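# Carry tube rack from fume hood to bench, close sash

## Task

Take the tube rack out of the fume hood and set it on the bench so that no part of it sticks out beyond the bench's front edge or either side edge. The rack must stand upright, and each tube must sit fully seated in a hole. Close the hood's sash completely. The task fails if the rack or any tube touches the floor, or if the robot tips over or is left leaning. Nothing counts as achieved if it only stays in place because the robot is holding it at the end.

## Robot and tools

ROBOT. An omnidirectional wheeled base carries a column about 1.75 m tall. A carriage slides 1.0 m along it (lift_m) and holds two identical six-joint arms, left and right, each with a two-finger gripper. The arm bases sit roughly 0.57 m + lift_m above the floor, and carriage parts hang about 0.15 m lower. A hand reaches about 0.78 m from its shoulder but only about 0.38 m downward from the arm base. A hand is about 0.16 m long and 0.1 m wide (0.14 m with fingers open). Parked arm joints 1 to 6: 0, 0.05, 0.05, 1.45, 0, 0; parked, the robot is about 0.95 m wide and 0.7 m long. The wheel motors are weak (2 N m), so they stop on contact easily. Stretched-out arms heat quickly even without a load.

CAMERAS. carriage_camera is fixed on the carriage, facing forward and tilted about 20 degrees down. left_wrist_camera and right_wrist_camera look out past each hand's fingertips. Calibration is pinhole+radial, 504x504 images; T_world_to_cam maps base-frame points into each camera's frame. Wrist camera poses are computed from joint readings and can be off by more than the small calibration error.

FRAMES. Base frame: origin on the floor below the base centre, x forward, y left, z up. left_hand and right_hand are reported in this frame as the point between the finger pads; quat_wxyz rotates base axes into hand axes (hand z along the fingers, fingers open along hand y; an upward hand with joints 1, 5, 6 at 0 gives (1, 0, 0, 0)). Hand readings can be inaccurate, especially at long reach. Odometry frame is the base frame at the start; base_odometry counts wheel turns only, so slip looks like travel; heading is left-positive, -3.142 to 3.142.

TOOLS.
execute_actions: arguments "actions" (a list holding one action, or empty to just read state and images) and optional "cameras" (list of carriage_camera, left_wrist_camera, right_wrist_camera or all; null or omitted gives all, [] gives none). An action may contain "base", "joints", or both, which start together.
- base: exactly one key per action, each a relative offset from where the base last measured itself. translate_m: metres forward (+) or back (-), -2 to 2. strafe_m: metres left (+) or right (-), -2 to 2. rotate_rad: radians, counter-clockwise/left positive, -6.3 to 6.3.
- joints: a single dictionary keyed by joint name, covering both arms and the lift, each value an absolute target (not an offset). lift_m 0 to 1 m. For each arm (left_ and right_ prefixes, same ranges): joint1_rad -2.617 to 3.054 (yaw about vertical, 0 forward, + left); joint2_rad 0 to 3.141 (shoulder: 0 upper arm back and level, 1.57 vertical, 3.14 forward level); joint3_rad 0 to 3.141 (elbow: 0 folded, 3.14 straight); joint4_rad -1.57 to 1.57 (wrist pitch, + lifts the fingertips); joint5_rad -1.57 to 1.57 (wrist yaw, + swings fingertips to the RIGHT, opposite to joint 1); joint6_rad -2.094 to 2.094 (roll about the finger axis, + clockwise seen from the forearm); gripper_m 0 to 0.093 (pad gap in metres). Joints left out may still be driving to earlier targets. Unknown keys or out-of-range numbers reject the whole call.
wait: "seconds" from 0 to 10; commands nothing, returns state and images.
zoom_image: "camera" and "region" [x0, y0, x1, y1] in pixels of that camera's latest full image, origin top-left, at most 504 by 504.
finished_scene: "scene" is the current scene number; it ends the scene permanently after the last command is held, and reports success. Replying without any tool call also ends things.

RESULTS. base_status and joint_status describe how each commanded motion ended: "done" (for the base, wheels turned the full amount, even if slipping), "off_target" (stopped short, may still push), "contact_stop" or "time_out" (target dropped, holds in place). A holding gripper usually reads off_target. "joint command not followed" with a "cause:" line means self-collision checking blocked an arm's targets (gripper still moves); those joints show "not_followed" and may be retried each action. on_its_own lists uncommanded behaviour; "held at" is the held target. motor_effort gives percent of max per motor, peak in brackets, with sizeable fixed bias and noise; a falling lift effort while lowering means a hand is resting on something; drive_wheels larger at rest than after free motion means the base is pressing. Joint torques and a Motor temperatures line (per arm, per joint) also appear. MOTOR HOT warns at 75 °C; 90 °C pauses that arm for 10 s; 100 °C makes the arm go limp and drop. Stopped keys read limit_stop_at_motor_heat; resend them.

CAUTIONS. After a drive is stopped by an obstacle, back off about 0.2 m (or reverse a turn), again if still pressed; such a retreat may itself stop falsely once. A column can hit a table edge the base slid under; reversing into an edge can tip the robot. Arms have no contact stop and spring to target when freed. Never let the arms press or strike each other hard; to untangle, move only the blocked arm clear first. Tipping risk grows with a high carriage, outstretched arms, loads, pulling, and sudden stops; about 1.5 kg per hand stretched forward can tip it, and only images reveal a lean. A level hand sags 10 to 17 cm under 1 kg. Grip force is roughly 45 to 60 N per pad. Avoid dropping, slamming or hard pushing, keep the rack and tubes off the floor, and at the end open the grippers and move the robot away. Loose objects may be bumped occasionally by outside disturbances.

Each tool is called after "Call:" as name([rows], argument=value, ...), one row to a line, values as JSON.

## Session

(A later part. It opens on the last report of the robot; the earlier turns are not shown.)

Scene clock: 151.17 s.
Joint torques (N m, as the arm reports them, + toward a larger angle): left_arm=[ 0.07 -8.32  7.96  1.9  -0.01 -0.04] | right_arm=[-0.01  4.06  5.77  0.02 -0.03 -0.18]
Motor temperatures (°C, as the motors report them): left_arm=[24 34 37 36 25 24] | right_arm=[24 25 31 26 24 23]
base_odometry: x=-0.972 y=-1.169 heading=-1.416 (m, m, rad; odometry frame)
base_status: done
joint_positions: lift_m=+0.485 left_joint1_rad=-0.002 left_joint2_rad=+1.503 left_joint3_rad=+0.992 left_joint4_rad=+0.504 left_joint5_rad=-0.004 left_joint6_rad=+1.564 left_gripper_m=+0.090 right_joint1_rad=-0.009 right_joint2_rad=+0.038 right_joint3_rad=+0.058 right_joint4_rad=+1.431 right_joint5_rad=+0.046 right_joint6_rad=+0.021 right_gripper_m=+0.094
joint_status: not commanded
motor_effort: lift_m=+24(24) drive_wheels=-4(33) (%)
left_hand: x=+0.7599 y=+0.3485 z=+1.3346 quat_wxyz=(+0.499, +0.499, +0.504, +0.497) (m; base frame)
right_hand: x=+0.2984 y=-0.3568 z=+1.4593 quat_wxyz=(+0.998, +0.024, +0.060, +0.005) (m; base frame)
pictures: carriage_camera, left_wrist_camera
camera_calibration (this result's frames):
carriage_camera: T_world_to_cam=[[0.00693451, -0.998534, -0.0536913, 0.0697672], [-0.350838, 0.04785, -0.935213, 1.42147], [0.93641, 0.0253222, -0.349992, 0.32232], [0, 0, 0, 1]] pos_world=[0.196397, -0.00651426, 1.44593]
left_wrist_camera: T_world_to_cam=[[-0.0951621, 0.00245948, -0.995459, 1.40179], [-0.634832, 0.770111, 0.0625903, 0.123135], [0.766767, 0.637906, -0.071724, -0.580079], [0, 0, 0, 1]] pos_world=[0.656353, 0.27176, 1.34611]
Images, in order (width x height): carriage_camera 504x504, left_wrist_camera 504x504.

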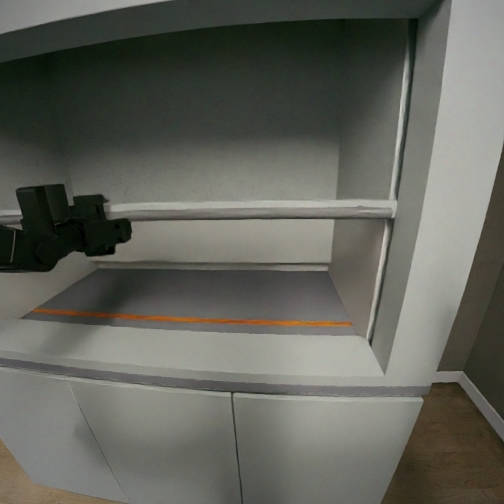

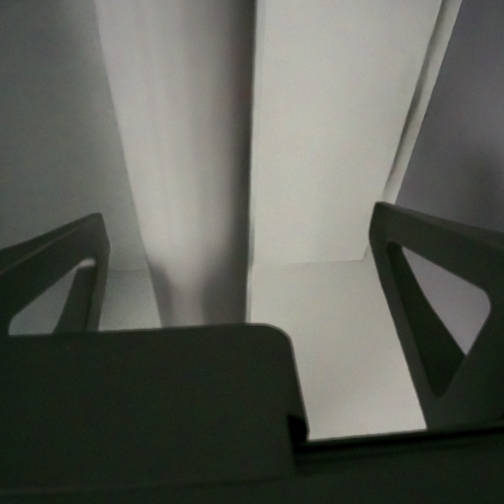

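Bar is between the fingers. Grip and pull down.

Call:
execute_actions([
  {"joints":{"left_gripper_m":0}},
], cameras=[])

Call:
execute_actions([
  {"joints":{"lift_m":0.3}},
], cameras=["carriage_camera"])

Scene clock: 153.17 s.
Joint torques (N m, as the arm reports them, + toward a larger angle): left_arm=[ 0.07 -8.04  7.23  1.7  -0.01 -0.13] | right_arm=[-0.05  4.09  5.75 -0.02 -0.03 -0.13]
Motor temperatures (°C, as the motors report them): left_arm=[24 34 37 36 25 24] | right_arm=[24 25 31 26 24 23]
base_odometry: x=-0.972 y=-1.169 heading=-1.416 (m, m, rad; odometry frame)
base_status: not commanded
joint_positions: lift_m=+0.485 left_joint1_rad=-0.002 left_joint2_rad=+1.500 left_joint3_rad=+1.003 left_joint4_rad=+0.530 left_joint5_rad=-0.004 left_joint6_rad=+1.572 left_gripper_m=+0.023 right_joint1_rad=-0.009 right_joint2_rad=+0.038 right_joint3_rad=+0.058 right_joint4_rad=+1.431 right_joint5_rad=+0.046 right_joint6_rad=+0.021 right_gripper_m=+0.094
joint_status: left_gripper_m off_target (ended at +0.023, target +0.000)
motor_effort: lift_m=+24(24) drive_wheels=-3(3) (%)
left_hand: x=+0.7600 y=+0.3485 z=+1.3478 quat_wxyz=(+0.507, +0.491, +0.492, +0.509) (m; base frame)
right_hand: x=+0.2984 y=-0.3568 z=+1.4593 quat_wxyz=(+0.998, +0.024, +0.060, +0.005) (m; base frame)
pictures: none
No camera images: the call's "cameras" was empty. Leave "cameras" out to get every camera's image.

Scene clock: 154.77 s.
Joint torques (N m, as the arm reports them, + toward a larger angle): left_arm=[-0.73 -4.69  1.83 -0.54  0.08  0.16] | right_arm=[ 0.04  4.07  5.72 -0.04 -0.04 -0.13]
Motor temperatures (°C, as the motors report them): left_arm=[24 34 37 35 25 24] | right_arm=[24 25 31 26 24 23]
base_odometry: x=-0.972 y=-1.169 heading=-1.419 (m, m, rad; odometry frame)
base_status: not commanded
joint_positions: lift_m=+0.300 left_joint1_rad=+0.009 left_joint2_rad=+1.463 left_joint3_rad=+1.078 left_joint4_rad=+0.765 left_joint5_rad=-0.013 left_joint6_rad=+1.548 left_gripper_m=+0.024 right_joint1_rad=-0.009 right_joint2_rad=+0.038 right_joint3_rad=+0.058 right_joint4_rad=+1.431 right_joint5_rad=+0.046 right_joint6_rad=+0.021 right_gripper_m=+0.094
joint_status: all done
motor_effort: lift_m=+18(18) drive_wheels=-88(100) (%)
left_hand: x=+0.7385 y=+0.3550 z=+1.2733 quat_wxyz=(+0.587, +0.386, +0.406, +0.584) (m; base frame)
right_hand: x=+0.2983 y=-0.3568 z=+1.2749 quat_wxyz=(+0.998, +0.024, +0.060, +0.005) (m; base frame)
pictures: carriage_camera
camera_calibration (this result's frames):
carriage_camera: T_world_to_cam=[[0.00693451, -0.998534, -0.0536913, 0.059864], [-0.350838, 0.04785, -0.935213, 1.24897], [0.93641, 0.0253222, -0.349992, 0.257765], [0, 0, 0, 1]] pos_world=[0.196397, -0.00651426, 1.26148]
Images, in order (width x height): carriage_camera 504x504.

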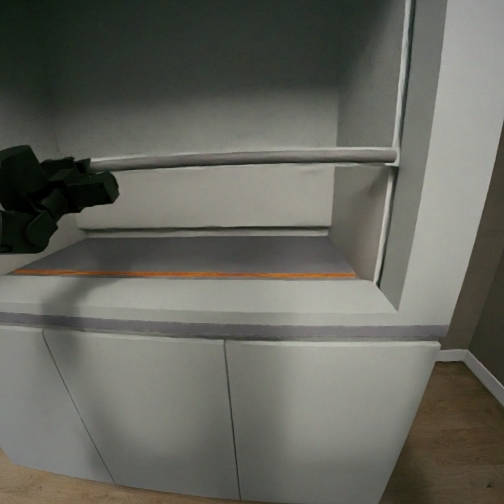

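It's moving. Continue.

Call:
execute_actions([
  {"joints":{"lift_m":0.0,"left_joint4_rad":0.35}},
], cameras=["carriage_camera"])

Scene clock: 157.37 s.
Joint torques (N m, as the arm reports them, + toward a larger angle): left_arm=[-0.47  2.97 -0.49 -1.94  0.13  0.37] | right_arm=[ 0.01  4.06  5.73 -0.02  0.01 -0.14]
Motor temperatures (°C, as the motors report them): left_arm=[24 33 36 35 25 24] | right_arm=[24 25 31 26 24 23]
base_odometry: x=-0.972 y=-1.169 heading=-1.419 (m, m, rad; odometry frame)
base_status: not commanded
joint_positions: lift_m=+0.000 left_joint1_rad=+0.006 left_joint2_rad=+1.377 left_joint3_rad=+1.108 left_joint4_rad=+0.761 left_joint5_rad=-0.017 left_joint6_rad=+1.532 left_gripper_m=+0.001 right_joint1_rad=-0.009 right_joint2_rad=+0.038 right_joint3_rad=+0.058 right_joint4_rad=+1.432 right_joint5_rad=+0.046 right_joint6_rad=+0.021 right_gripper_m=+0.094
joint_status: left_joint4_rad off_target (ended at +0.762, target +0.350); the others done
on_its_own: left_gripper_m moved -0.023 to your old target +0.000
motor_effort: lift_m=+18(19) drive_wheels=-79(100) (%)
left_hand: x=+0.7066 y=+0.3541 z=+1.0245 quat_wxyz=(+0.614, +0.349, +0.376, +0.600) (m; base frame)
right_hand: x=+0.2980 y=-0.3568 z=+0.9750 quat_wxyz=(+0.998, +0.024, +0.059, +0.005) (m; base frame)
pictures: carriage_camera
camera_calibration (this result's frames):
carriage_camera: T_world_to_cam=[[0.00693451, -0.998534, -0.0536913, 0.0437581], [-0.350838, 0.04785, -0.935213, 0.968433], [0.93641, 0.0253222, -0.349992, 0.152777], [0, 0, 0, 1]] pos_world=[0.196397, -0.00651426, 0.961511]
Images, in order (width x height): carriage_camera 504x504.

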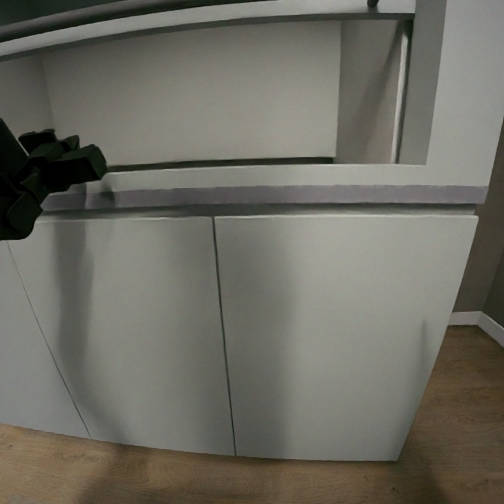

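Call:
execute_actions([
  {"base":{"translate_m":-0.1},"joints":{"lift_m":0.38,"left_joint4_rad":0.5,"left_gripper_m":0.09}},
], cameras=["carriage_camera"])

Scene clock: 160.47 s.
Joint torques (N m, as the arm reports them, + toward a larger angle): left_arm=[-0.51 -7.4   6.71  1.83  0.02 -0.03] | right_arm=[-0.05  4.11  5.83 -0.05 -0.05 -0.13]
Motor temperatures (°C, as the motors report them): left_arm=[24 33 36 35 25 24] | right_arm=[24 25 31 26 24 23]
base_odometry: x=-0.987 y=-1.070 heading=-1.419 (m, m, rad; odometry frame)
base_status: done
joint_positions: lift_m=+0.380 left_joint1_rad=+0.006 left_joint2_rad=+1.494 left_joint3_rad=+1.010 left_joint4_rad=+0.514 left_joint5_rad=-0.005 left_joint6_rad=+1.563 left_gripper_m=+0.090 right_joint1_rad=-0.009 right_joint2_rad=+0.038 right_joint3_rad=+0.058 right_joint4_rad=+1.431 right_joint5_rad=+0.046 right_joint6_rad=+0.021 right_gripper_m=+0.094
joint_status: all done
motor_effort: lift_m=+24(28) drive_wheels=+7(25) (%)
left_hand: x=+0.7592 y=+0.3524 z=+1.2453 quat_wxyz=(+0.507, +0.488, +0.497, +0.508) (m; base frame)
right_hand: x=+0.2982 y=-0.3568 z=+1.3543 quat_wxyz=(+0.998, +0.024, +0.059, +0.005) (m; base frame)
pictures: carriage_camera
camera_calibration (this result's frames):
carriage_camera: T_world_to_cam=[[0.00693451, -0.998534, -0.0536913, 0.0641273], [-0.350838, 0.04785, -0.935213, 1.32323], [0.93641, 0.0253222, -0.349992, 0.285556], [0, 0, 0, 1]] pos_world=[0.196397, -0.00651426, 1.34089]
Images, in order (width x height): carriage_camera 504x504.

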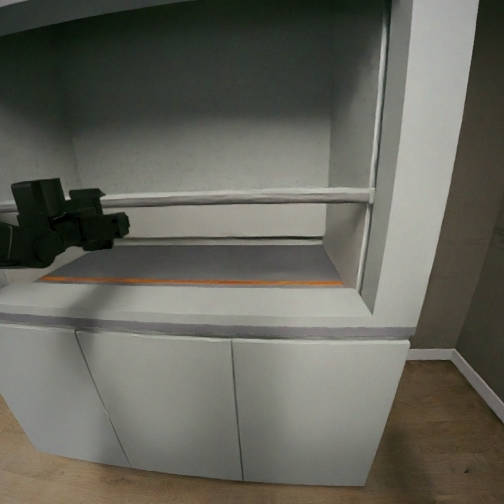

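Call:
execute_actions([
  {"base":{"translate_m":0.115}},
], cameras=[])

Call:
execute_actions([
  {"joints":{"left_gripper_m":0}},
], cameras=[])

Call:
execute_actions([
  {"joints":{"lift_m":0.27,"left_joint4_rad":-0.3,"left_joint2_rad":1.75,"left_joint3_rad":0.95}},
], cameras=["carriage_camera"])

Scene clock: 165.13 s.
Joint torques (N m, as the arm reports them, + toward a larger angle): left_arm=[-0.48 -7.35  6.75  1.88  0.   -0.02] | right_arm=[-0.05  4.09  5.71  0.02 -0.03 -0.16]
Motor temperatures (°C, as the motors report them): left_arm=[24 33 36 35 25 24] | right_arm=[24 25 31 26 24 23]
base_odometry: x=-0.970 y=-1.184 heading=-1.419 (m, m, rad; odometry frame)
base_status: done
joint_positions: lift_m=+0.380 left_joint1_rad=+0.006 left_joint2_rad=+1.494 left_joint3_rad=+1.010 left_joint4_rad=+0.510 left_joint5_rad=-0.004 left_joint6_rad=+1.564 left_gripper_m=+0.090 right_joint1_rad=-0.009 right_joint2_rad=+0.038 right_joint3_rad=+0.058 right_joint4_rad=+1.430 right_joint5_rad=+0.046 right_joint6_rad=+0.021 right_gripper_m=+0.094
joint_status: not commanded
motor_effort: lift_m=+24(24) drive_wheels=+5(34) (%)
left_hand: x=+0.7593 y=+0.3522 z=+1.2442 quat_wxyz=(+0.506, +0.489, +0.498, +0.507) (m; base frame)
right_hand: x=+0.2986 y=-0.3568 z=+1.3543 quat_wxyz=(+0.998, +0.024, +0.060, +0.005) (m; base frame)
pictures: none
No camera images: the call's "cameras" was empty. Leave "cameras" out to get every camera's image.

Scene clock: 165.83 s.
Joint torques (N m, as the arm reports them, + toward a larger angle): left_arm=[-0.42 -7.46  6.24  1.5   0.   -0.05] | right_arm=[-0.09  4.03  5.69 -0.01 -0.05 -0.14]
Motor temperatures (°C, as the motors report them): left_arm=[24 33 36 35 25 24] | right_arm=[24 25 31 26 24 23]
base_odometry: x=-0.970 y=-1.184 heading=-1.419 (m, m, rad; odometry frame)
base_status: not commanded
joint_positions: lift_m=+0.380 left_joint1_rad=+0.006 left_joint2_rad=+1.493 left_joint3_rad=+1.016 left_joint4_rad=+0.553 left_joint5_rad=-0.005 left_joint6_rad=+1.564 left_gripper_m=+0.038 right_joint1_rad=-0.009 right_joint2_rad=+0.038 right_joint3_rad=+0.058 right_joint4_rad=+1.431 right_joint5_rad=+0.046 right_joint6_rad=+0.021 right_gripper_m=+0.094
joint_status: left_gripper_m off_target (ended at +0.038, target +0.000)
motor_effort: lift_m=+24(24) drive_wheels=+5(6) (%)
left_hand: x=+0.7588 y=+0.3524 z=+1.2583 quat_wxyz=(+0.517, +0.476, +0.485, +0.520) (m; base frame)
right_hand: x=+0.2982 y=-0.3568 z=+1.3543 quat_wxyz=(+0.998, +0.024, +0.059, +0.005) (m; base frame)
pictures: none
No camera images: the call's "cameras" was empty. Leave "cameras" out to get every camera's image.

Scene clock: 167.23 s.
Joint torques (N m, as the arm reports them, + toward a larger angle): left_arm=[-0.48  9.96  0.7  -2.99 -0.04 -0.07] | right_arm=[-0.03  4.09  5.69 -0.04 -0.03 -0.14]
Motor temperatures (°C, as the motors report them): left_arm=[24 33 36 36 25 24] | right_arm=[24 25 32 26 24 23]
base_odometry: x=-0.970 y=-1.183 heading=-1.419 (m, m, rad; odometry frame)
base_status: not commanded
joint_positions: lift_m=+0.271 left_joint1_rad=+0.006 left_joint2_rad=+1.514 left_joint3_rad=+1.046 left_joint4_rad=+0.576 left_joint5_rad=-0.002 left_joint6_rad=+1.566 left_gripper_m=+0.038 right_joint1_rad=-0.009 right_joint2_rad=+0.038 right_joint3_rad=+0.058 right_joint4_rad=+1.431 right_joint5_rad=+0.046 right_joint6_rad=+0.021 right_gripper_m=+0.094
joint_status: left_joint2_rad off_target (ended at +1.514, target +1.750); left_joint3_rad off_target (ended at +1.046, target +0.950); left_joint4_rad off_target (ended at +0.576, target -0.300); the others done
motor_effort: lift_m=+18(18) drive_wheels=+22(22) (%)
left_hand: x=+0.7641 y=+0.3518 z=+1.1593 quat_wxyz=(+0.526, +0.469, +0.475, +0.527) (m; base frame)
right_hand: x=+0.2983 y=-0.3568 z=+1.2450 quat_wxyz=(+0.998, +0.024, +0.060, +0.005) (m; base frame)
pictures: carriage_camera
camera_calibration (this result's frames):
carriage_camera: T_world_to_cam=[[0.00693451, -0.998534, -0.0536913, 0.0582556], [-0.350838, 0.04785, -0.935213, 1.22095], [0.93641, 0.0253222, -0.349992, 0.24728], [0, 0, 0, 1]] pos_world=[0.196397, -0.00651426, 1.23153]
Images, in order (width x height): carriage_camera 504x504.

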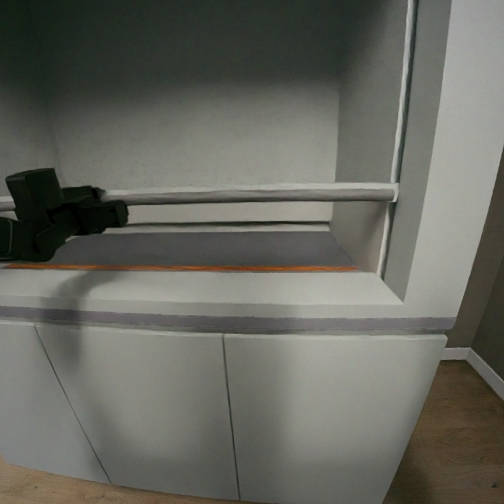

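Works with preload. Continue.

Call:
execute_actions([
  {"joints":{"lift_m":0.05}},
], cameras=["carriage_camera"])

Scene clock: 169.50 s.
Joint torques (N m, as the arm reports them, + toward a larger angle): left_arm=[-0.21 10.71 -9.37 -3.03  0.12 -0.14] | right_arm=[ 0.02  4.29  5.73 -0.08 -0.03 -0.14]
Motor temperatures (°C, as the motors report them): left_arm=[24 34 35 37 25 24] | right_arm=[24 25 32 26 24 23]
base_odometry: x=-0.970 y=-1.184 heading=-1.419 (m, m, rad; odometry frame)
base_status: not commanded
joint_positions: lift_m=+0.061 left_joint1_rad=+0.003 left_joint2_rad=+1.504 left_joint3_rad=+1.200 left_joint4_rad=+0.518 left_joint5_rad=-0.014 left_joint6_rad=+1.571 left_gripper_m=+0.041 right_joint1_rad=-0.009 right_joint2_rad=+0.036 right_joint3_rad=+0.058 right_joint4_rad=+1.432 right_joint5_rad=+0.047 right_joint6_rad=+0.021 right_gripper_m=+0.094
joint_status: lift_m contact_stop (moved -0.209 of -0.221)
on_its_own: lift_m is held at +0.061, not at your +0.050, since a contact_stop; left_joint4_rad moved -0.058 toward your old target -0.300
motor_effort: lift_m=+19(21) drive_wheels=+4(22) (%)
left_hand: x=+0.7632 y=+0.3523 z=+1.0165 quat_wxyz=(+0.547, +0.439, +0.448, +0.554) (m; base frame)
right_hand: x=+0.2973 y=-0.3569 z=+1.0359 quat_wxyz=(+0.998, +0.024, +0.058, +0.005) (m; base frame)
pictures: carriage_camera
camera_calibration (this result's frames):
carriage_camera: T_world_to_cam=[[0.00693451, -0.998534, -0.0536913, 0.0470269], [-0.350838, 0.04785, -0.935213, 1.02537], [0.93641, 0.0253222, -0.349992, 0.174085], [0, 0, 0, 1]] pos_world=[0.196397, -0.00651426, 1.02239]
Images, in order (width x height): carriage_camera 504x504.

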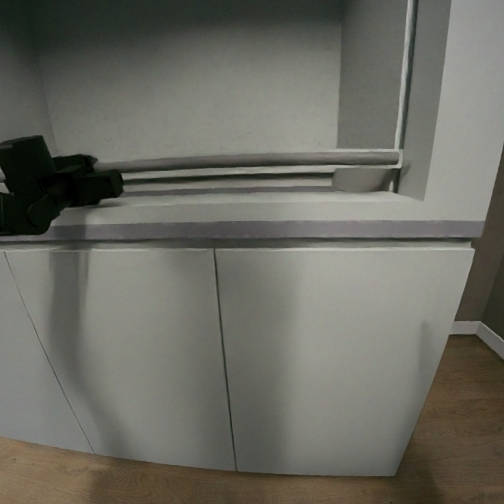

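Call:
execute_actions([
  {"joints":{"left_gripper_m":0.07,"left_joint2_rad":1.5,"left_joint3_rad":1.1,"left_joint4_rad":0.55,"lift_m":0.08}},
], cameras=[])

Call:
execute_actions([
  {"base":{"translate_m":-0.12}},
], cameras=[])

Call:
execute_actions([
  {"joints":{"left_gripper_m":0,"left_joint6_rad":0,"left_joint3_rad":1.0,"left_joint4_rad":0.4,"lift_m":0.27}},
], cameras=[])

Call:
execute_actions([
  {"base":{"translate_m":0.12}},
], cameras=["carriage_camera","left_wrist_camera"])

Scene clock: 172.80 s.
Joint torques (N m, as the arm reports them, + toward a larger angle): left_arm=[-0.09 -5.58  5.22  1.47 -0.02 -0.24] | right_arm=[-0.01  4.37  5.86 -0.04 -0.05 -0.15]
Motor temperatures (°C, as the motors report them): left_arm=[24 34 36 38 25 24] | right_arm=[24 25 32 26 24 23]
base_odometry: x=-0.970 y=-1.184 heading=-1.419 (m, m, rad; odometry frame)
base_status: not commanded
joint_positions: lift_m=+0.080 left_joint1_rad=+0.003 left_joint2_rad=+1.472 left_joint3_rad=+1.132 left_joint4_rad=+0.590 left_joint5_rad=-0.003 left_joint6_rad=+1.580 left_gripper_m=+0.070 right_joint1_rad=-0.009 right_joint2_rad=+0.036 right_joint3_rad=+0.058 right_joint4_rad=+1.431 right_joint5_rad=+0.047 right_joint6_rad=+0.021 right_gripper_m=+0.094
joint_status: all done
motor_effort: lift_m=+21(25) drive_wheels=-2(10) (%)
left_hand: x=+0.7520 y=+0.3503 z=+1.0344 quat_wxyz=(+0.554, +0.435, +0.433, +0.562) (m; base frame)
right_hand: x=+0.2975 y=-0.3569 z=+1.0547 quat_wxyz=(+0.998, +0.024, +0.059, +0.005) (m; base frame)
pictures: none
No camera images: the call's "cameras" was empty. Leave "cameras" out to get every camera's image.

Scene clock: 174.47 s.
Joint torques (N m, as the arm reports them, + toward a larger angle): left_arm=[-0.28 -6.77  6.26  1.8  -0.02 -0.19] | right_arm=[-0.06  4.32  5.76 -0.03 -0.05 -0.14]
Motor temperatures (°C, as the motors report them): left_arm=[24 34 35 37 25 24] | right_arm=[24 25 32 26 24 23]
base_odometry: x=-0.988 y=-1.065 heading=-1.419 (m, m, rad; odometry frame)
base_status: done
joint_positions: lift_m=+0.080 left_joint1_rad=+0.003 left_joint2_rad=+1.484 left_joint3_rad=+1.118 left_joint4_rad=+0.564 left_joint5_rad=-0.003 left_joint6_rad=+1.577 left_gripper_m=+0.070 right_joint1_rad=-0.009 right_joint2_rad=+0.036 right_joint3_rad=+0.058 right_joint4_rad=+1.432 right_joint5_rad=+0.047 right_joint6_rad=+0.021 right_gripper_m=+0.094
joint_status: not commanded
motor_effort: lift_m=+20(21) drive_wheels=+7(26) (%)
left_hand: x=+0.7574 y=+0.3503 z=+1.0155 quat_wxyz=(+0.544, +0.448, +0.448, +0.550) (m; base frame)
right_hand: x=+0.2974 y=-0.3569 z=+1.0547 quat_wxyz=(+0.998, +0.024, +0.058, +0.005) (m; base frame)
pictures: none
No camera images: the call's "cameras" was empty. Leave "cameras" out to get every camera's image.

Scene clock: 176.20 s.
Joint torques (N m, as the arm reports them, + toward a larger angle): left_arm=[-0.11 -7.73  7.03  1.92 -0.03 -0.1 ] | right_arm=[-0.09  4.3   5.75 -0.06 -0.03 -0.17]
Motor temperatures (°C, as the motors report them): left_arm=[24 34 36 37 25 24] | right_arm=[24 25 32 26 24 23]
base_odometry: x=-0.988 y=-1.065 heading=-1.419 (m, m, rad; odometry frame)
base_status: not commanded
joint_positions: lift_m=+0.270 left_joint1_rad=+0.003 left_joint2_rad=+1.499 left_joint3_rad=+1.005 left_joint4_rad=+0.403 left_joint5_rad=-0.003 left_joint6_rad=+0.006 left_gripper_m=+0.001 right_joint1_rad=-0.009 right_joint2_rad=+0.036 right_joint3_rad=+0.058 right_joint4_rad=+1.431 right_joint5_rad=+0.047 right_joint6_rad=+0.021 right_gripper_m=+0.094
joint_status: all done
motor_effort: lift_m=+24(29) drive_wheels=+7(7) (%)
left_hand: x=+0.7591 y=+0.3503 z=+1.1028 quat_wxyz=(+0.674, +0.000, +0.739, +0.004) (m; base frame)
right_hand: x=+0.2974 y=-0.3568 z=+1.2443 quat_wxyz=(+0.998, +0.024, +0.058, +0.005) (m; base frame)
pictures: none
No camera images: the call's "cameras" was empty. Leave "cameras" out to get every camera's image.

Scene clock: 177.87 s.
Joint torques (N m, as the arm reports them, + toward a larger angle): left_arm=[-0.2  -8.02  7.11  1.97 -0.01 -0.11] | right_arm=[-0.01  4.28  5.73  0.   -0.01 -0.16]
Motor temperatures (°C, as the motors report them): left_arm=[24 34 36 37 25 24] | right_arm=[24 25 32 26 24 23]
base_odometry: x=-0.970 y=-1.184 heading=-1.419 (m, m, rad; odometry frame)
base_status: done
joint_positions: lift_m=+0.270 left_joint1_rad=+0.003 left_joint2_rad=+1.499 left_joint3_rad=+1.005 left_joint4_rad=+0.400 left_joint5_rad=-0.001 left_joint6_rad=+0.006 left_gripper_m=+0.001 right_joint1_rad=-0.009 right_joint2_rad=+0.036 right_joint3_rad=+0.058 right_joint4_rad=+1.430 right_joint5_rad=+0.047 right_joint6_rad=+0.021 right_gripper_m=+0.094
joint_status: not commanded
motor_effort: lift_m=+24(24) drive_wheels=+5(36) (%)
left_hand: x=+0.7590 y=+0.3500 z=+1.1023 quat_wxyz=(+0.673, +0.001, +0.740, +0.003) (m; base frame)
right_hand: x=+0.2978 y=-0.3568 z=+1.2443 quat_wxyz=(+0.998, +0.024, +0.059, +0.005) (m; base frame)
pictures: carriage_camera, left_wrist_camera
camera_calibration (this result's frames):
carriage_camera: T_world_to_cam=[[0.00693451, -0.998534, -0.0536913, 0.0582209], [-0.350838, 0.04785, -0.935213, 1.22035], [0.93641, 0.0253222, -0.349992, 0.247055], [0, 0, 0, 1]] pos_world=[0.196397, -0.00651426, 1.23088]
left_wrist_camera: T_world_to_cam=[[-0.0850973, -0.996346, -0.00728351, 0.423187], [-0.703062, 0.0652247, -0.708131, 1.284], [0.706019, -0.0551393, -0.706043, 0.390853], [0, 0, 0, 1]] pos_world=[0.662794, 0.359443, 1.18828]
Images, in order (width x height): carriage_camera 504x504, left_wrist_camera 504x504.

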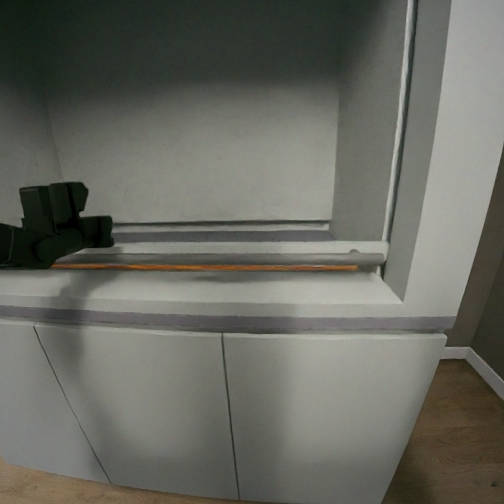

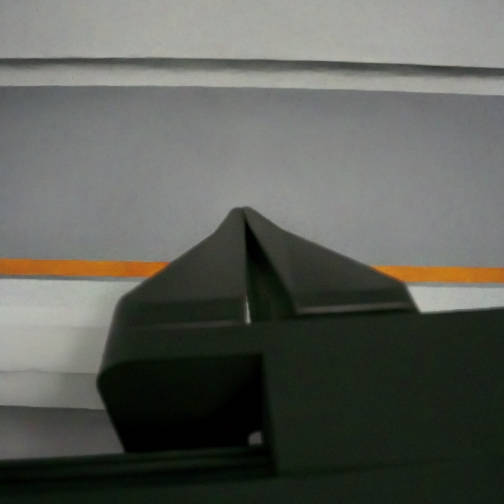

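Press down with preload.

Call:
execute_actions([
  {"joints":{"lift_m":0.17}},
], cameras=[])

Call:
execute_actions([
  {"joints":{"lift_m":0.09,"left_joint4_rad":-0.3,"left_joint2_rad":1.75,"left_joint3_rad":0.95}},
], cameras=["carriage_camera"])

Scene clock: 180.13 s.
Joint torques (N m, as the arm reports them, + toward a larger angle): left_arm=[-0.08 -4.14  5.41  0.54  0.    0.05] | right_arm=[-0.1   4.21  5.8   0.02 -0.04 -0.15]
Motor temperatures (°C, as the motors report them): left_arm=[24 34 36 37 25 24] | right_arm=[24 25 32 26 24 23]
base_odometry: x=-0.970 y=-1.184 heading=-1.419 (m, m, rad; odometry frame)
base_status: not commanded
joint_positions: lift_m=+0.170 left_joint1_rad=+0.003 left_joint2_rad=+1.457 left_joint3_rad=+1.029 left_joint4_rad=+0.558 left_joint5_rad=-0.002 left_joint6_rad=-0.005 left_gripper_m=+0.001 right_joint1_rad=-0.009 right_joint2_rad=+0.036 right_joint3_rad=+0.058 right_joint4_rad=+1.431 right_joint5_rad=+0.047 right_joint6_rad=+0.021 right_gripper_m=+0.094
joint_status: all done
motor_effort: lift_m=+20(20) drive_wheels=+6(6) (%)
left_hand: x=+0.7506 y=+0.3502 z=+1.0729 quat_wxyz=(+0.752, -0.003, +0.660, +0.000) (m; base frame)
right_hand: x=+0.2975 y=-0.3568 z=+1.1448 quat_wxyz=(+0.998, +0.024, +0.059, +0.005) (m; base frame)
pictures: none
No camera images: the call's "cameras" was empty. Leave "cameras" out to get every camera's image.

Scene clock: 181.40 s.
Joint torques (N m, as the arm reports them, + toward a larger angle): left_arm=[-0.22 10.71 -2.14 -3.3  -0.02  0.39] | right_arm=[-0.09  4.28  5.73 -0.03 -0.04 -0.16]
Motor temperatures (°C, as the motors report them): left_arm=[24 34 35 38 25 24] | right_arm=[24 25 32 26 24 23]
base_odometry: x=-0.970 y=-1.183 heading=-1.419 (m, m, rad; odometry frame)
base_status: not commanded
joint_positions: lift_m=+0.090 left_joint1_rad=+0.003 left_joint2_rad=+1.509 left_joint3_rad=+1.081 left_joint4_rad=+0.866 left_joint5_rad=+0.000 left_joint6_rad=-0.035 left_gripper_m=+0.001 right_joint1_rad=-0.009 right_joint2_rad=+0.036 right_joint3_rad=+0.058 right_joint4_rad=+1.431 right_joint5_rad=+0.047 right_joint6_rad=+0.021 right_gripper_m=+0.094
joint_status: left_joint2_rad off_target (ended at +1.508, target +1.750); left_joint3_rad off_target (ended at +1.081, target +0.950); left_joint4_rad off_target (ended at +0.866, target -0.300); the others done
motor_effort: lift_m=+18(19) drive_wheels=+19(20) (%)
left_hand: x=+0.7429 y=+0.3498 z=+1.0671 quat_wxyz=(+0.844, -0.010, +0.536, -0.014) (m; base frame)
right_hand: x=+0.2975 y=-0.3568 z=+1.0649 quat_wxyz=(+0.998, +0.024, +0.059, +0.005) (m; base frame)
pictures: carriage_camera
camera_calibration (this result's frames):
carriage_camera: T_world_to_cam=[[0.00693451, -0.998534, -0.0536913, 0.0485896], [-0.350838, 0.04785, -0.935213, 1.05259], [0.93641, 0.0253222, -0.349992, 0.184272], [0, 0, 0, 1]] pos_world=[0.196397, -0.00651426, 1.0515]
Images, in order (width x height): carriage_camera 504x504.

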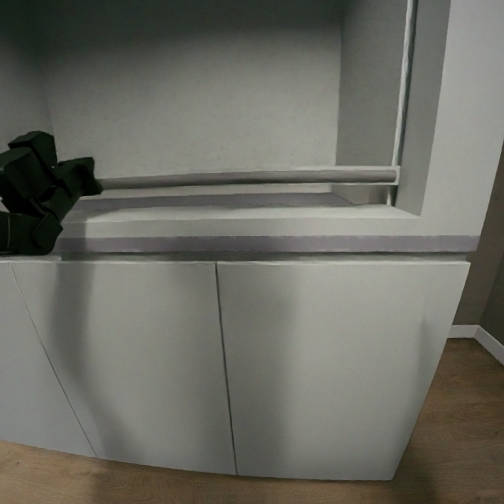

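Call:
execute_actions([
  {"joints":{"lift_m":0.33,"left_joint4_rad":0.5,"left_joint2_rad":1.5,"left_joint3_rad":1.0}},
], cameras=[])

Call:
execute_actions([
  {"joints":{"left_joint4_rad":-0.6,"left_joint2_rad":1.7,"left_joint3_rad":1.4}},
], cameras=["carriage_camera","left_wrist_camera"])

Scene clock: 184.83 s.
Joint torques (N m, as the arm reports them, + toward a larger angle): left_arm=[-0.23 -7.61  7.17  2.19  0.    0.06] | right_arm=[-0.21  4.38  5.69 -0.07 -0.03 -0.16]
Motor temperatures (°C, as the motors report them): left_arm=[24 34 35 39 25 24] | right_arm=[24 25 32 26 24 23]
base_odometry: x=-0.970 y=-1.184 heading=-1.419 (m, m, rad; odometry frame)
base_status: not commanded
joint_positions: lift_m=+0.330 left_joint1_rad=+0.003 left_joint2_rad=+1.497 left_joint3_rad=+1.003 left_joint4_rad=+0.471 left_joint5_rad=-0.004 left_joint6_rad=-0.006 left_gripper_m=+0.001 right_joint1_rad=-0.009 right_joint2_rad=+0.036 right_joint3_rad=+0.058 right_joint4_rad=+1.431 right_joint5_rad=+0.047 right_joint6_rad=+0.021 right_gripper_m=+0.094
joint_status: all done
motor_effort: lift_m=+25(27) drive_wheels=+5(20) (%)
left_hand: x=+0.7595 y=+0.3505 z=+1.1798 quat_wxyz=(+0.699, -0.005, +0.715, +0.000) (m; base frame)
right_hand: x=+0.2974 y=-0.3568 z=+1.3043 quat_wxyz=(+0.998, +0.024, +0.058, +0.005) (m; base frame)
pictures: none
No camera images: the call's "cameras" was empty. Leave "cameras" out to get every camera's image.

Scene clock: 186.33 s.
Joint torques (N m, as the arm reports them, + toward a larger angle): left_arm=[ -0.19 -10.23   6.99   1.22  -0.02   0.02] | right_arm=[ 0.    4.25  5.67 -0.03 -0.01 -0.15]
Motor temperatures (°C, as the motors report them): left_arm=[24 34 35 39 25 24] | right_arm=[24 25 32 26 24 23]
base_odometry: x=-0.970 y=-1.184 heading=-1.419 (m, m, rad; odometry frame)
base_status: not commanded
joint_positions: lift_m=+0.330 left_joint1_rad=+0.003 left_joint2_rad=+1.705 left_joint3_rad=+1.404 left_joint4_rad=-0.559 left_joint5_rad=-0.003 left_joint6_rad=-0.005 left_gripper_m=+0.001 right_joint1_rad=-0.009 right_joint2_rad=+0.036 right_joint3_rad=+0.058 right_joint4_rad=+1.431 right_joint5_rad=+0.046 right_joint6_rad=+0.021 right_gripper_m=+0.094
joint_status: left_joint4_rad off_target (ended at -0.559, target -0.600); the others done
motor_effort: lift_m=+24(25) drive_wheels=+0(43) (%)
left_hand: x=+0.7365 y=+0.3504 z=+1.0455 quat_wxyz=(+0.348, -0.004, +0.937, +0.001) (m; base frame)
right_hand: x=+0.2974 y=-0.3568 z=+1.3043 quat_wxyz=(+0.998, +0.024, +0.058, +0.005) (m; base frame)
pictures: carriage_camera, left_wrist_camera
camera_calibration (this result's frames):
carriage_camera: T_world_to_cam=[[0.00693451, -0.998534, -0.0536913, 0.0614419], [-0.350838, 0.04785, -0.935213, 1.27645], [0.93641, 0.0253222, -0.349992, 0.268051], [0, 0, 0, 1]] pos_world=[0.196397, -0.00651426, 1.29087]
left_wrist_camera: T_world_to_cam=[[-0.0561332, -0.996576, 0.0607142, 0.32885], [-0.998215, 0.0547764, -0.023786, 0.733503], [0.0203788, -0.0619411, -0.997872, 1.17911], [0, 0, 0, 1]] pos_world=[0.726624, 0.360581, 1.17408]
Images, in order (width x height): carriage_camera 504x504, left_wrist_camera 504x504.

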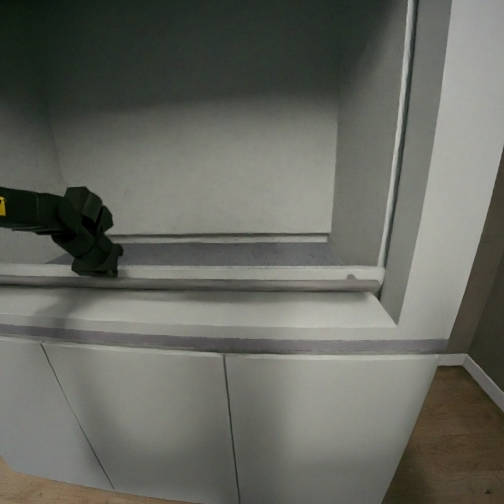

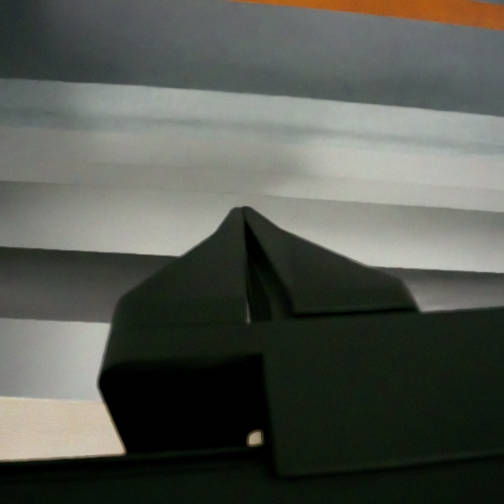

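The tip is over the bar top. Press.

Call:
execute_actions([
  {"joints":{"lift_m":0.22,"left_joint2_rad":1.85,"left_joint4_rad":-0.8}},
], cameras=["carriage_camera","left_wrist_camera"])

Scene clock: 188.77 s.
Joint torques (N m, as the arm reports them, + toward a larger angle): left_arm=[-0.26  3.03 -1.05 -0.01 -0.01 -0.06] | right_arm=[-0.07  4.39  5.67 -0.05 -0.02 -0.14]
Motor temperatures (°C, as the motors report them): left_arm=[24 34 35 38 25 24] | right_arm=[24 25 32 26 24 23]
base_odometry: x=-0.970 y=-1.184 heading=-1.419 (m, m, rad; odometry frame)
base_status: not commanded
joint_positions: lift_m=+0.221 left_joint1_rad=+0.003 left_joint2_rad=+1.685 left_joint3_rad=+1.518 left_joint4_rad=-0.602 left_joint5_rad=-0.002 left_joint6_rad=+0.003 left_gripper_m=+0.001 right_joint1_rad=-0.009 right_joint2_rad=+0.036 right_joint3_rad=+0.058 right_joint4_rad=+1.433 right_joint5_rad=+0.046 right_joint6_rad=+0.021 right_gripper_m=+0.094
joint_status: left_joint2_rad off_target (ended at +1.685, target +1.850); left_joint4_rad off_target (ended at -0.602, target -0.800); the others done
motor_effort: lift_m=+17(18) drive_wheels=+11(11) (%)
left_hand: x=+0.7471 y=+0.3502 z=+0.9856 quat_wxyz=(+0.390, +0.000, +0.921, +0.002) (m; base frame)
right_hand: x=+0.2972 y=-0.3568 z=+1.1951 quat_wxyz=(+0.998, +0.024, +0.058, +0.005) (m; base frame)
pictures: carriage_camera, left_wrist_camera
camera_calibration (this result's frames):
carriage_camera: T_world_to_cam=[[0.00693451, -0.998534, -0.0536913, 0.0555747], [-0.350838, 0.04785, -0.935213, 1.17426], [0.93641, 0.0253222, -0.349992, 0.229805], [0, 0, 0, 1]] pos_world=[0.196397, -0.00651426, 1.18159]
left_wrist_camera: T_world_to_cam=[[-0.0677069, -0.996437, 0.0502803, 0.351795], [-0.991709, 0.0616978, -0.11272, 0.823077], [0.109216, -0.0574954, -0.992354, 1.04578], [0, 0, 0, 1]] pos_world=[0.725856, 0.359888, 1.11288]
Images, in order (width x height): carriage_camera 504x504, left_wrist_camera 504x504.

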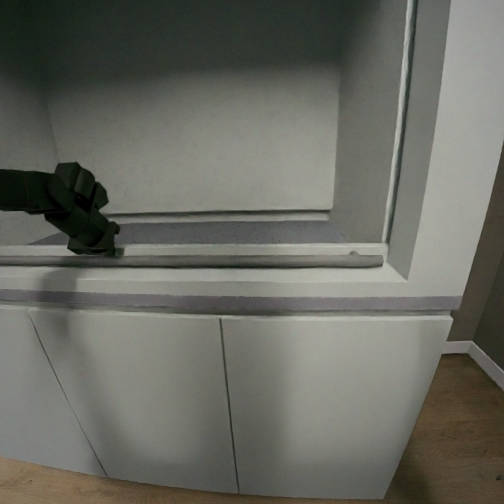

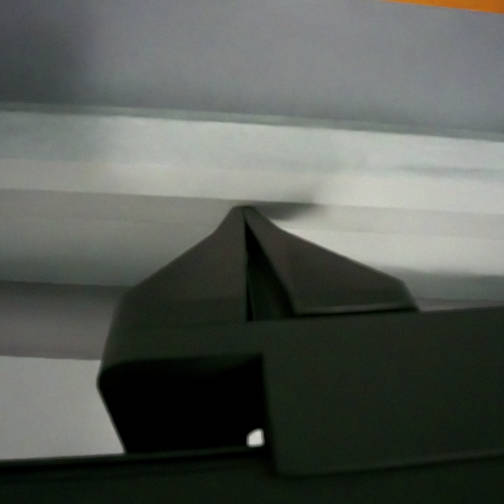

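Looks closed; one firmer push, then retreat.

Call:
execute_actions([
  {"joints":{"lift_m":0.14}},
], cameras=[])

Call:
execute_actions([
  {"joints":{"lift_m":0.3,"left_joint2_rad":1.7,"left_joint4_rad":-0.6}},
], cameras=[])

Call:
execute_actions([
  {"base":{"translate_m":-0.4},"joints":{"lift_m":0.1}},
], cameras=["carriage_camera"])

Scene clock: 191.63 s.
Joint torques (N m, as the arm reports them, + toward a larger angle): left_arm=[-0.08 11.1  -3.25 -0.7   0.01 -0.08] | right_arm=[-0.03  4.31  5.81 -0.03 -0.02 -0.15]
Motor temperatures (°C, as the motors report them): left_arm=[24 34 34 37 25 24] | right_arm=[24 25 32 26 24 23]
base_odometry: x=-0.970 y=-1.184 heading=-1.419 (m, m, rad; odometry frame)
base_status: not commanded
joint_positions: lift_m=+0.141 left_joint1_rad=+0.003 left_joint2_rad=+1.587 left_joint3_rad=+1.549 left_joint4_rad=-0.503 left_joint5_rad=-0.003 left_joint6_rad=+0.004 left_gripper_m=+0.001 right_joint1_rad=-0.009 right_joint2_rad=+0.036 right_joint3_rad=+0.058 right_joint4_rad=+1.432 right_joint5_rad=+0.046 right_joint6_rad=+0.021 right_gripper_m=+0.094
joint_status: all done
motor_effort: lift_m=+16(16) drive_wheels=+15(15) (%)
left_hand: x=+0.7511 y=+0.3503 z=+0.9845 quat_wxyz=(+0.493, +0.000, +0.870, +0.003) (m; base frame)
right_hand: x=+0.2973 y=-0.3568 z=+1.1152 quat_wxyz=(+0.998, +0.024, +0.058, +0.005) (m; base frame)
pictures: none
No camera images: the call's "cameras" was empty. Leave "cameras" out to get every camera's image.

Scene clock: 192.80 s.
Joint torques (N m, as the arm reports them, + toward a larger angle): left_arm=[-0.19 -9.49  6.25  1.46  0.   -0.08] | right_arm=[-0.01  4.32  5.77 -0.01 -0.03 -0.14]
Motor temperatures (°C, as the motors report them): left_arm=[24 34 34 37 25 24] | right_arm=[24 25 32 26 24 23]
base_odometry: x=-0.970 y=-1.184 heading=-1.419 (m, m, rad; odometry frame)
base_status: not commanded
joint_positions: lift_m=+0.300 left_joint1_rad=+0.003 left_joint2_rad=+1.697 left_joint3_rad=+1.413 left_joint4_rad=-0.582 left_joint5_rad=-0.003 left_joint6_rad=+0.004 left_gripper_m=+0.001 right_joint1_rad=-0.009 right_joint2_rad=+0.036 right_joint3_rad=+0.058 right_joint4_rad=+1.432 right_joint5_rad=+0.047 right_joint6_rad=+0.021 right_gripper_m=+0.094
joint_status: all done
motor_effort: lift_m=+24(27) drive_wheels=+6(16) (%)
left_hand: x=+0.7335 y=+0.3503 z=+1.0193 quat_wxyz=(+0.345, +0.000, +0.938, +0.003) (m; base frame)
right_hand: x=+0.2973 y=-0.3568 z=+1.2744 quat_wxyz=(+0.998, +0.024, +0.058, +0.005) (m; base frame)
pictures: none
No camera images: the call's "cameras" was empty. Leave "cameras" out to get every camera's image.

Scene clock: 194.13 s.
Joint torques (N m, as the arm reports them, + toward a larger angle): left_arm=[-0.06 -0.15  0.55 -1.63 -0.06 -0.04] | right_arm=[-0.07  4.3   5.7  -0.06 -0.02 -0.14]
Motor temperatures (°C, as the motors report them): left_arm=[24 34 34 36 25 24] | right_arm=[24 25 32 26 24 23]
base_odometry: x=-0.977 y=-1.136 heading=-1.420 (m, m, rad; odometry frame)
base_status: translate_m contact_stop (by the wheels' count: -0.048 of -0.400)
joint_positions: lift_m=+0.100 left_joint1_rad=+0.003 left_joint2_rad=+1.583 left_joint3_rad=+1.499 left_joint4_rad=-0.178 left_joint5_rad=+0.000 left_joint6_rad=+0.001 left_gripper_m=+0.001 right_joint1_rad=-0.009 right_joint2_rad=+0.036 right_joint3_rad=+0.058 right_joint4_rad=+1.434 right_joint5_rad=+0.046 right_joint6_rad=+0.021 right_gripper_m=+0.094
joint_status: all done
motor_effort: lift_m=+18(19) drive_wheels=+0(24) (%)
left_hand: x=+0.7789 y=+0.3498 z=+0.9956 quat_wxyz=(+0.609, -0.001, +0.793, +0.001) (m; base frame)
right_hand: x=+0.2969 y=-0.3568 z=+1.0750 quat_wxyz=(+0.998, +0.024, +0.057, +0.005) (m; base frame)
pictures: carriage_camera
camera_calibration (this result's frames):
carriage_camera: T_world_to_cam=[[0.00693451, -0.998534, -0.0536913, 0.0491252], [-0.350838, 0.04785, -0.935213, 1.06192], [0.93641, 0.0253222, -0.349992, 0.187763], [0, 0, 0, 1]] pos_world=[0.196397, -0.00651426, 1.06147]
Images, in order (width x height): carriage_camera 504x504.

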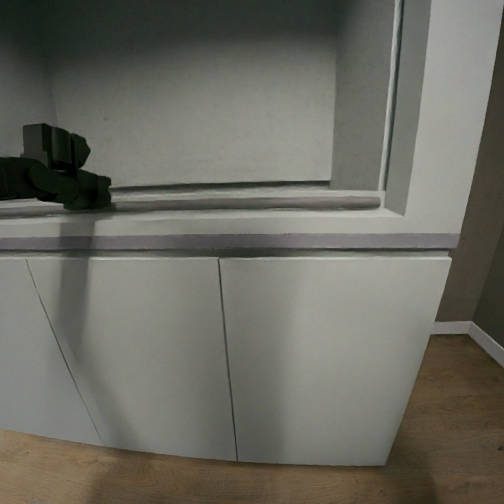

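Sash is shut.

Call:
execute_actions([
  {"joints":{"lift_m":0.3,"left_joint4_rad":0.5}},
], cameras=[])

Call:
execute_actions([
  {"base":{"translate_m":-0.4}},
], cameras=[])

Call:
finished_scene(scene=1)

Scene clock: 197.20 s.
Joint torques (N m, as the arm reports them, + toward a larger angle): left_arm=[-0.24 -9.47 12.3   5.38  0.34 -0.04] | right_arm=[-0.15  4.24  5.73 -0.03 -0.01 -0.15]
Motor temperatures (°C, as the motors report them): left_arm=[24 33 34 38 25 24] | right_arm=[24 25 32 26 24 23]
base_odometry: x=-0.977 y=-1.136 heading=-1.420 (m, m, rad; odometry frame)
base_status: not commanded
joint_positions: lift_m=+0.300 left_joint1_rad=+0.004 left_joint2_rad=+1.692 left_joint3_rad=+1.335 left_joint4_rad=+0.102 left_joint5_rad=-0.035 left_joint6_rad=+0.001 left_gripper_m=+0.001 right_joint1_rad=-0.009 right_joint2_rad=+0.036 right_joint3_rad=+0.058 right_joint4_rad=+1.432 right_joint5_rad=+0.046 right_joint6_rad=+0.021 right_gripper_m=+0.094
joint_status: left_joint4_rad off_target (ended at +0.102, target +0.500); the others done
motor_effort: lift_m=+25(28) drive_wheels=+11(11) (%)
left_hand: x=+0.8090 y=+0.3569 z=+1.1259 quat_wxyz=(+0.611, -0.012, +0.791, +0.015) (m; base frame)
right_hand: x=+0.2973 y=-0.3568 z=+1.2743 quat_wxyz=(+0.998, +0.024, +0.058, +0.005) (m; base frame)
pictures: none
No camera images: the call's "cameras" was empty. Leave "cameras" out to get every camera's image.

Scene clock: 200.00 s.
Joint torques (N m, as the arm reports them, + toward a larger angle): left_arm=[-0.22 -9.74  8.01  1.89 -0.01 -0.05] | right_arm=[-0.08  4.43  5.76 -0.04 -0.02 -0.16]
Motor temperatures (°C, as the motors report them): left_arm=[24 34 35 39 25 24] | right_arm=[24 25 32 26 24 23]
base_odometry: x=-1.038 y=-0.740 heading=-1.420 (m, m, rad; odometry frame)
base_status: done
joint_positions: lift_m=+0.300 left_joint1_rad=+0.004 left_joint2_rad=+1.695 left_joint3_rad=+1.391 left_joint4_rad=+0.490 left_joint5_rad=-0.004 left_joint6_rad=+0.001 left_gripper_m=+0.001 right_joint1_rad=-0.009 right_joint2_rad=+0.036 right_joint3_rad=+0.058 right_joint4_rad=+1.432 right_joint5_rad=+0.046 right_joint6_rad=+0.021 right_gripper_m=+0.094
joint_status: not commanded
on_its_own: left_joint4_rad moved +0.389 to your old target +0.500
motor_effort: lift_m=+25(25) drive_wheels=-2(43) (%)
left_hand: x=+0.8150 y=+0.3517 z=+1.2468 quat_wxyz=(+0.770, -0.003, +0.638, +0.003) (m; base frame)
right_hand: x=+0.2973 y=-0.3568 z=+1.2743 quat_wxyz=(+0.998, +0.024, +0.058, +0.005) (m; base frame)
pictures: none
No camera images: the call's "cameras" was empty. Leave "cameras" out to get every camera's image.

The scene is finished: the task was done.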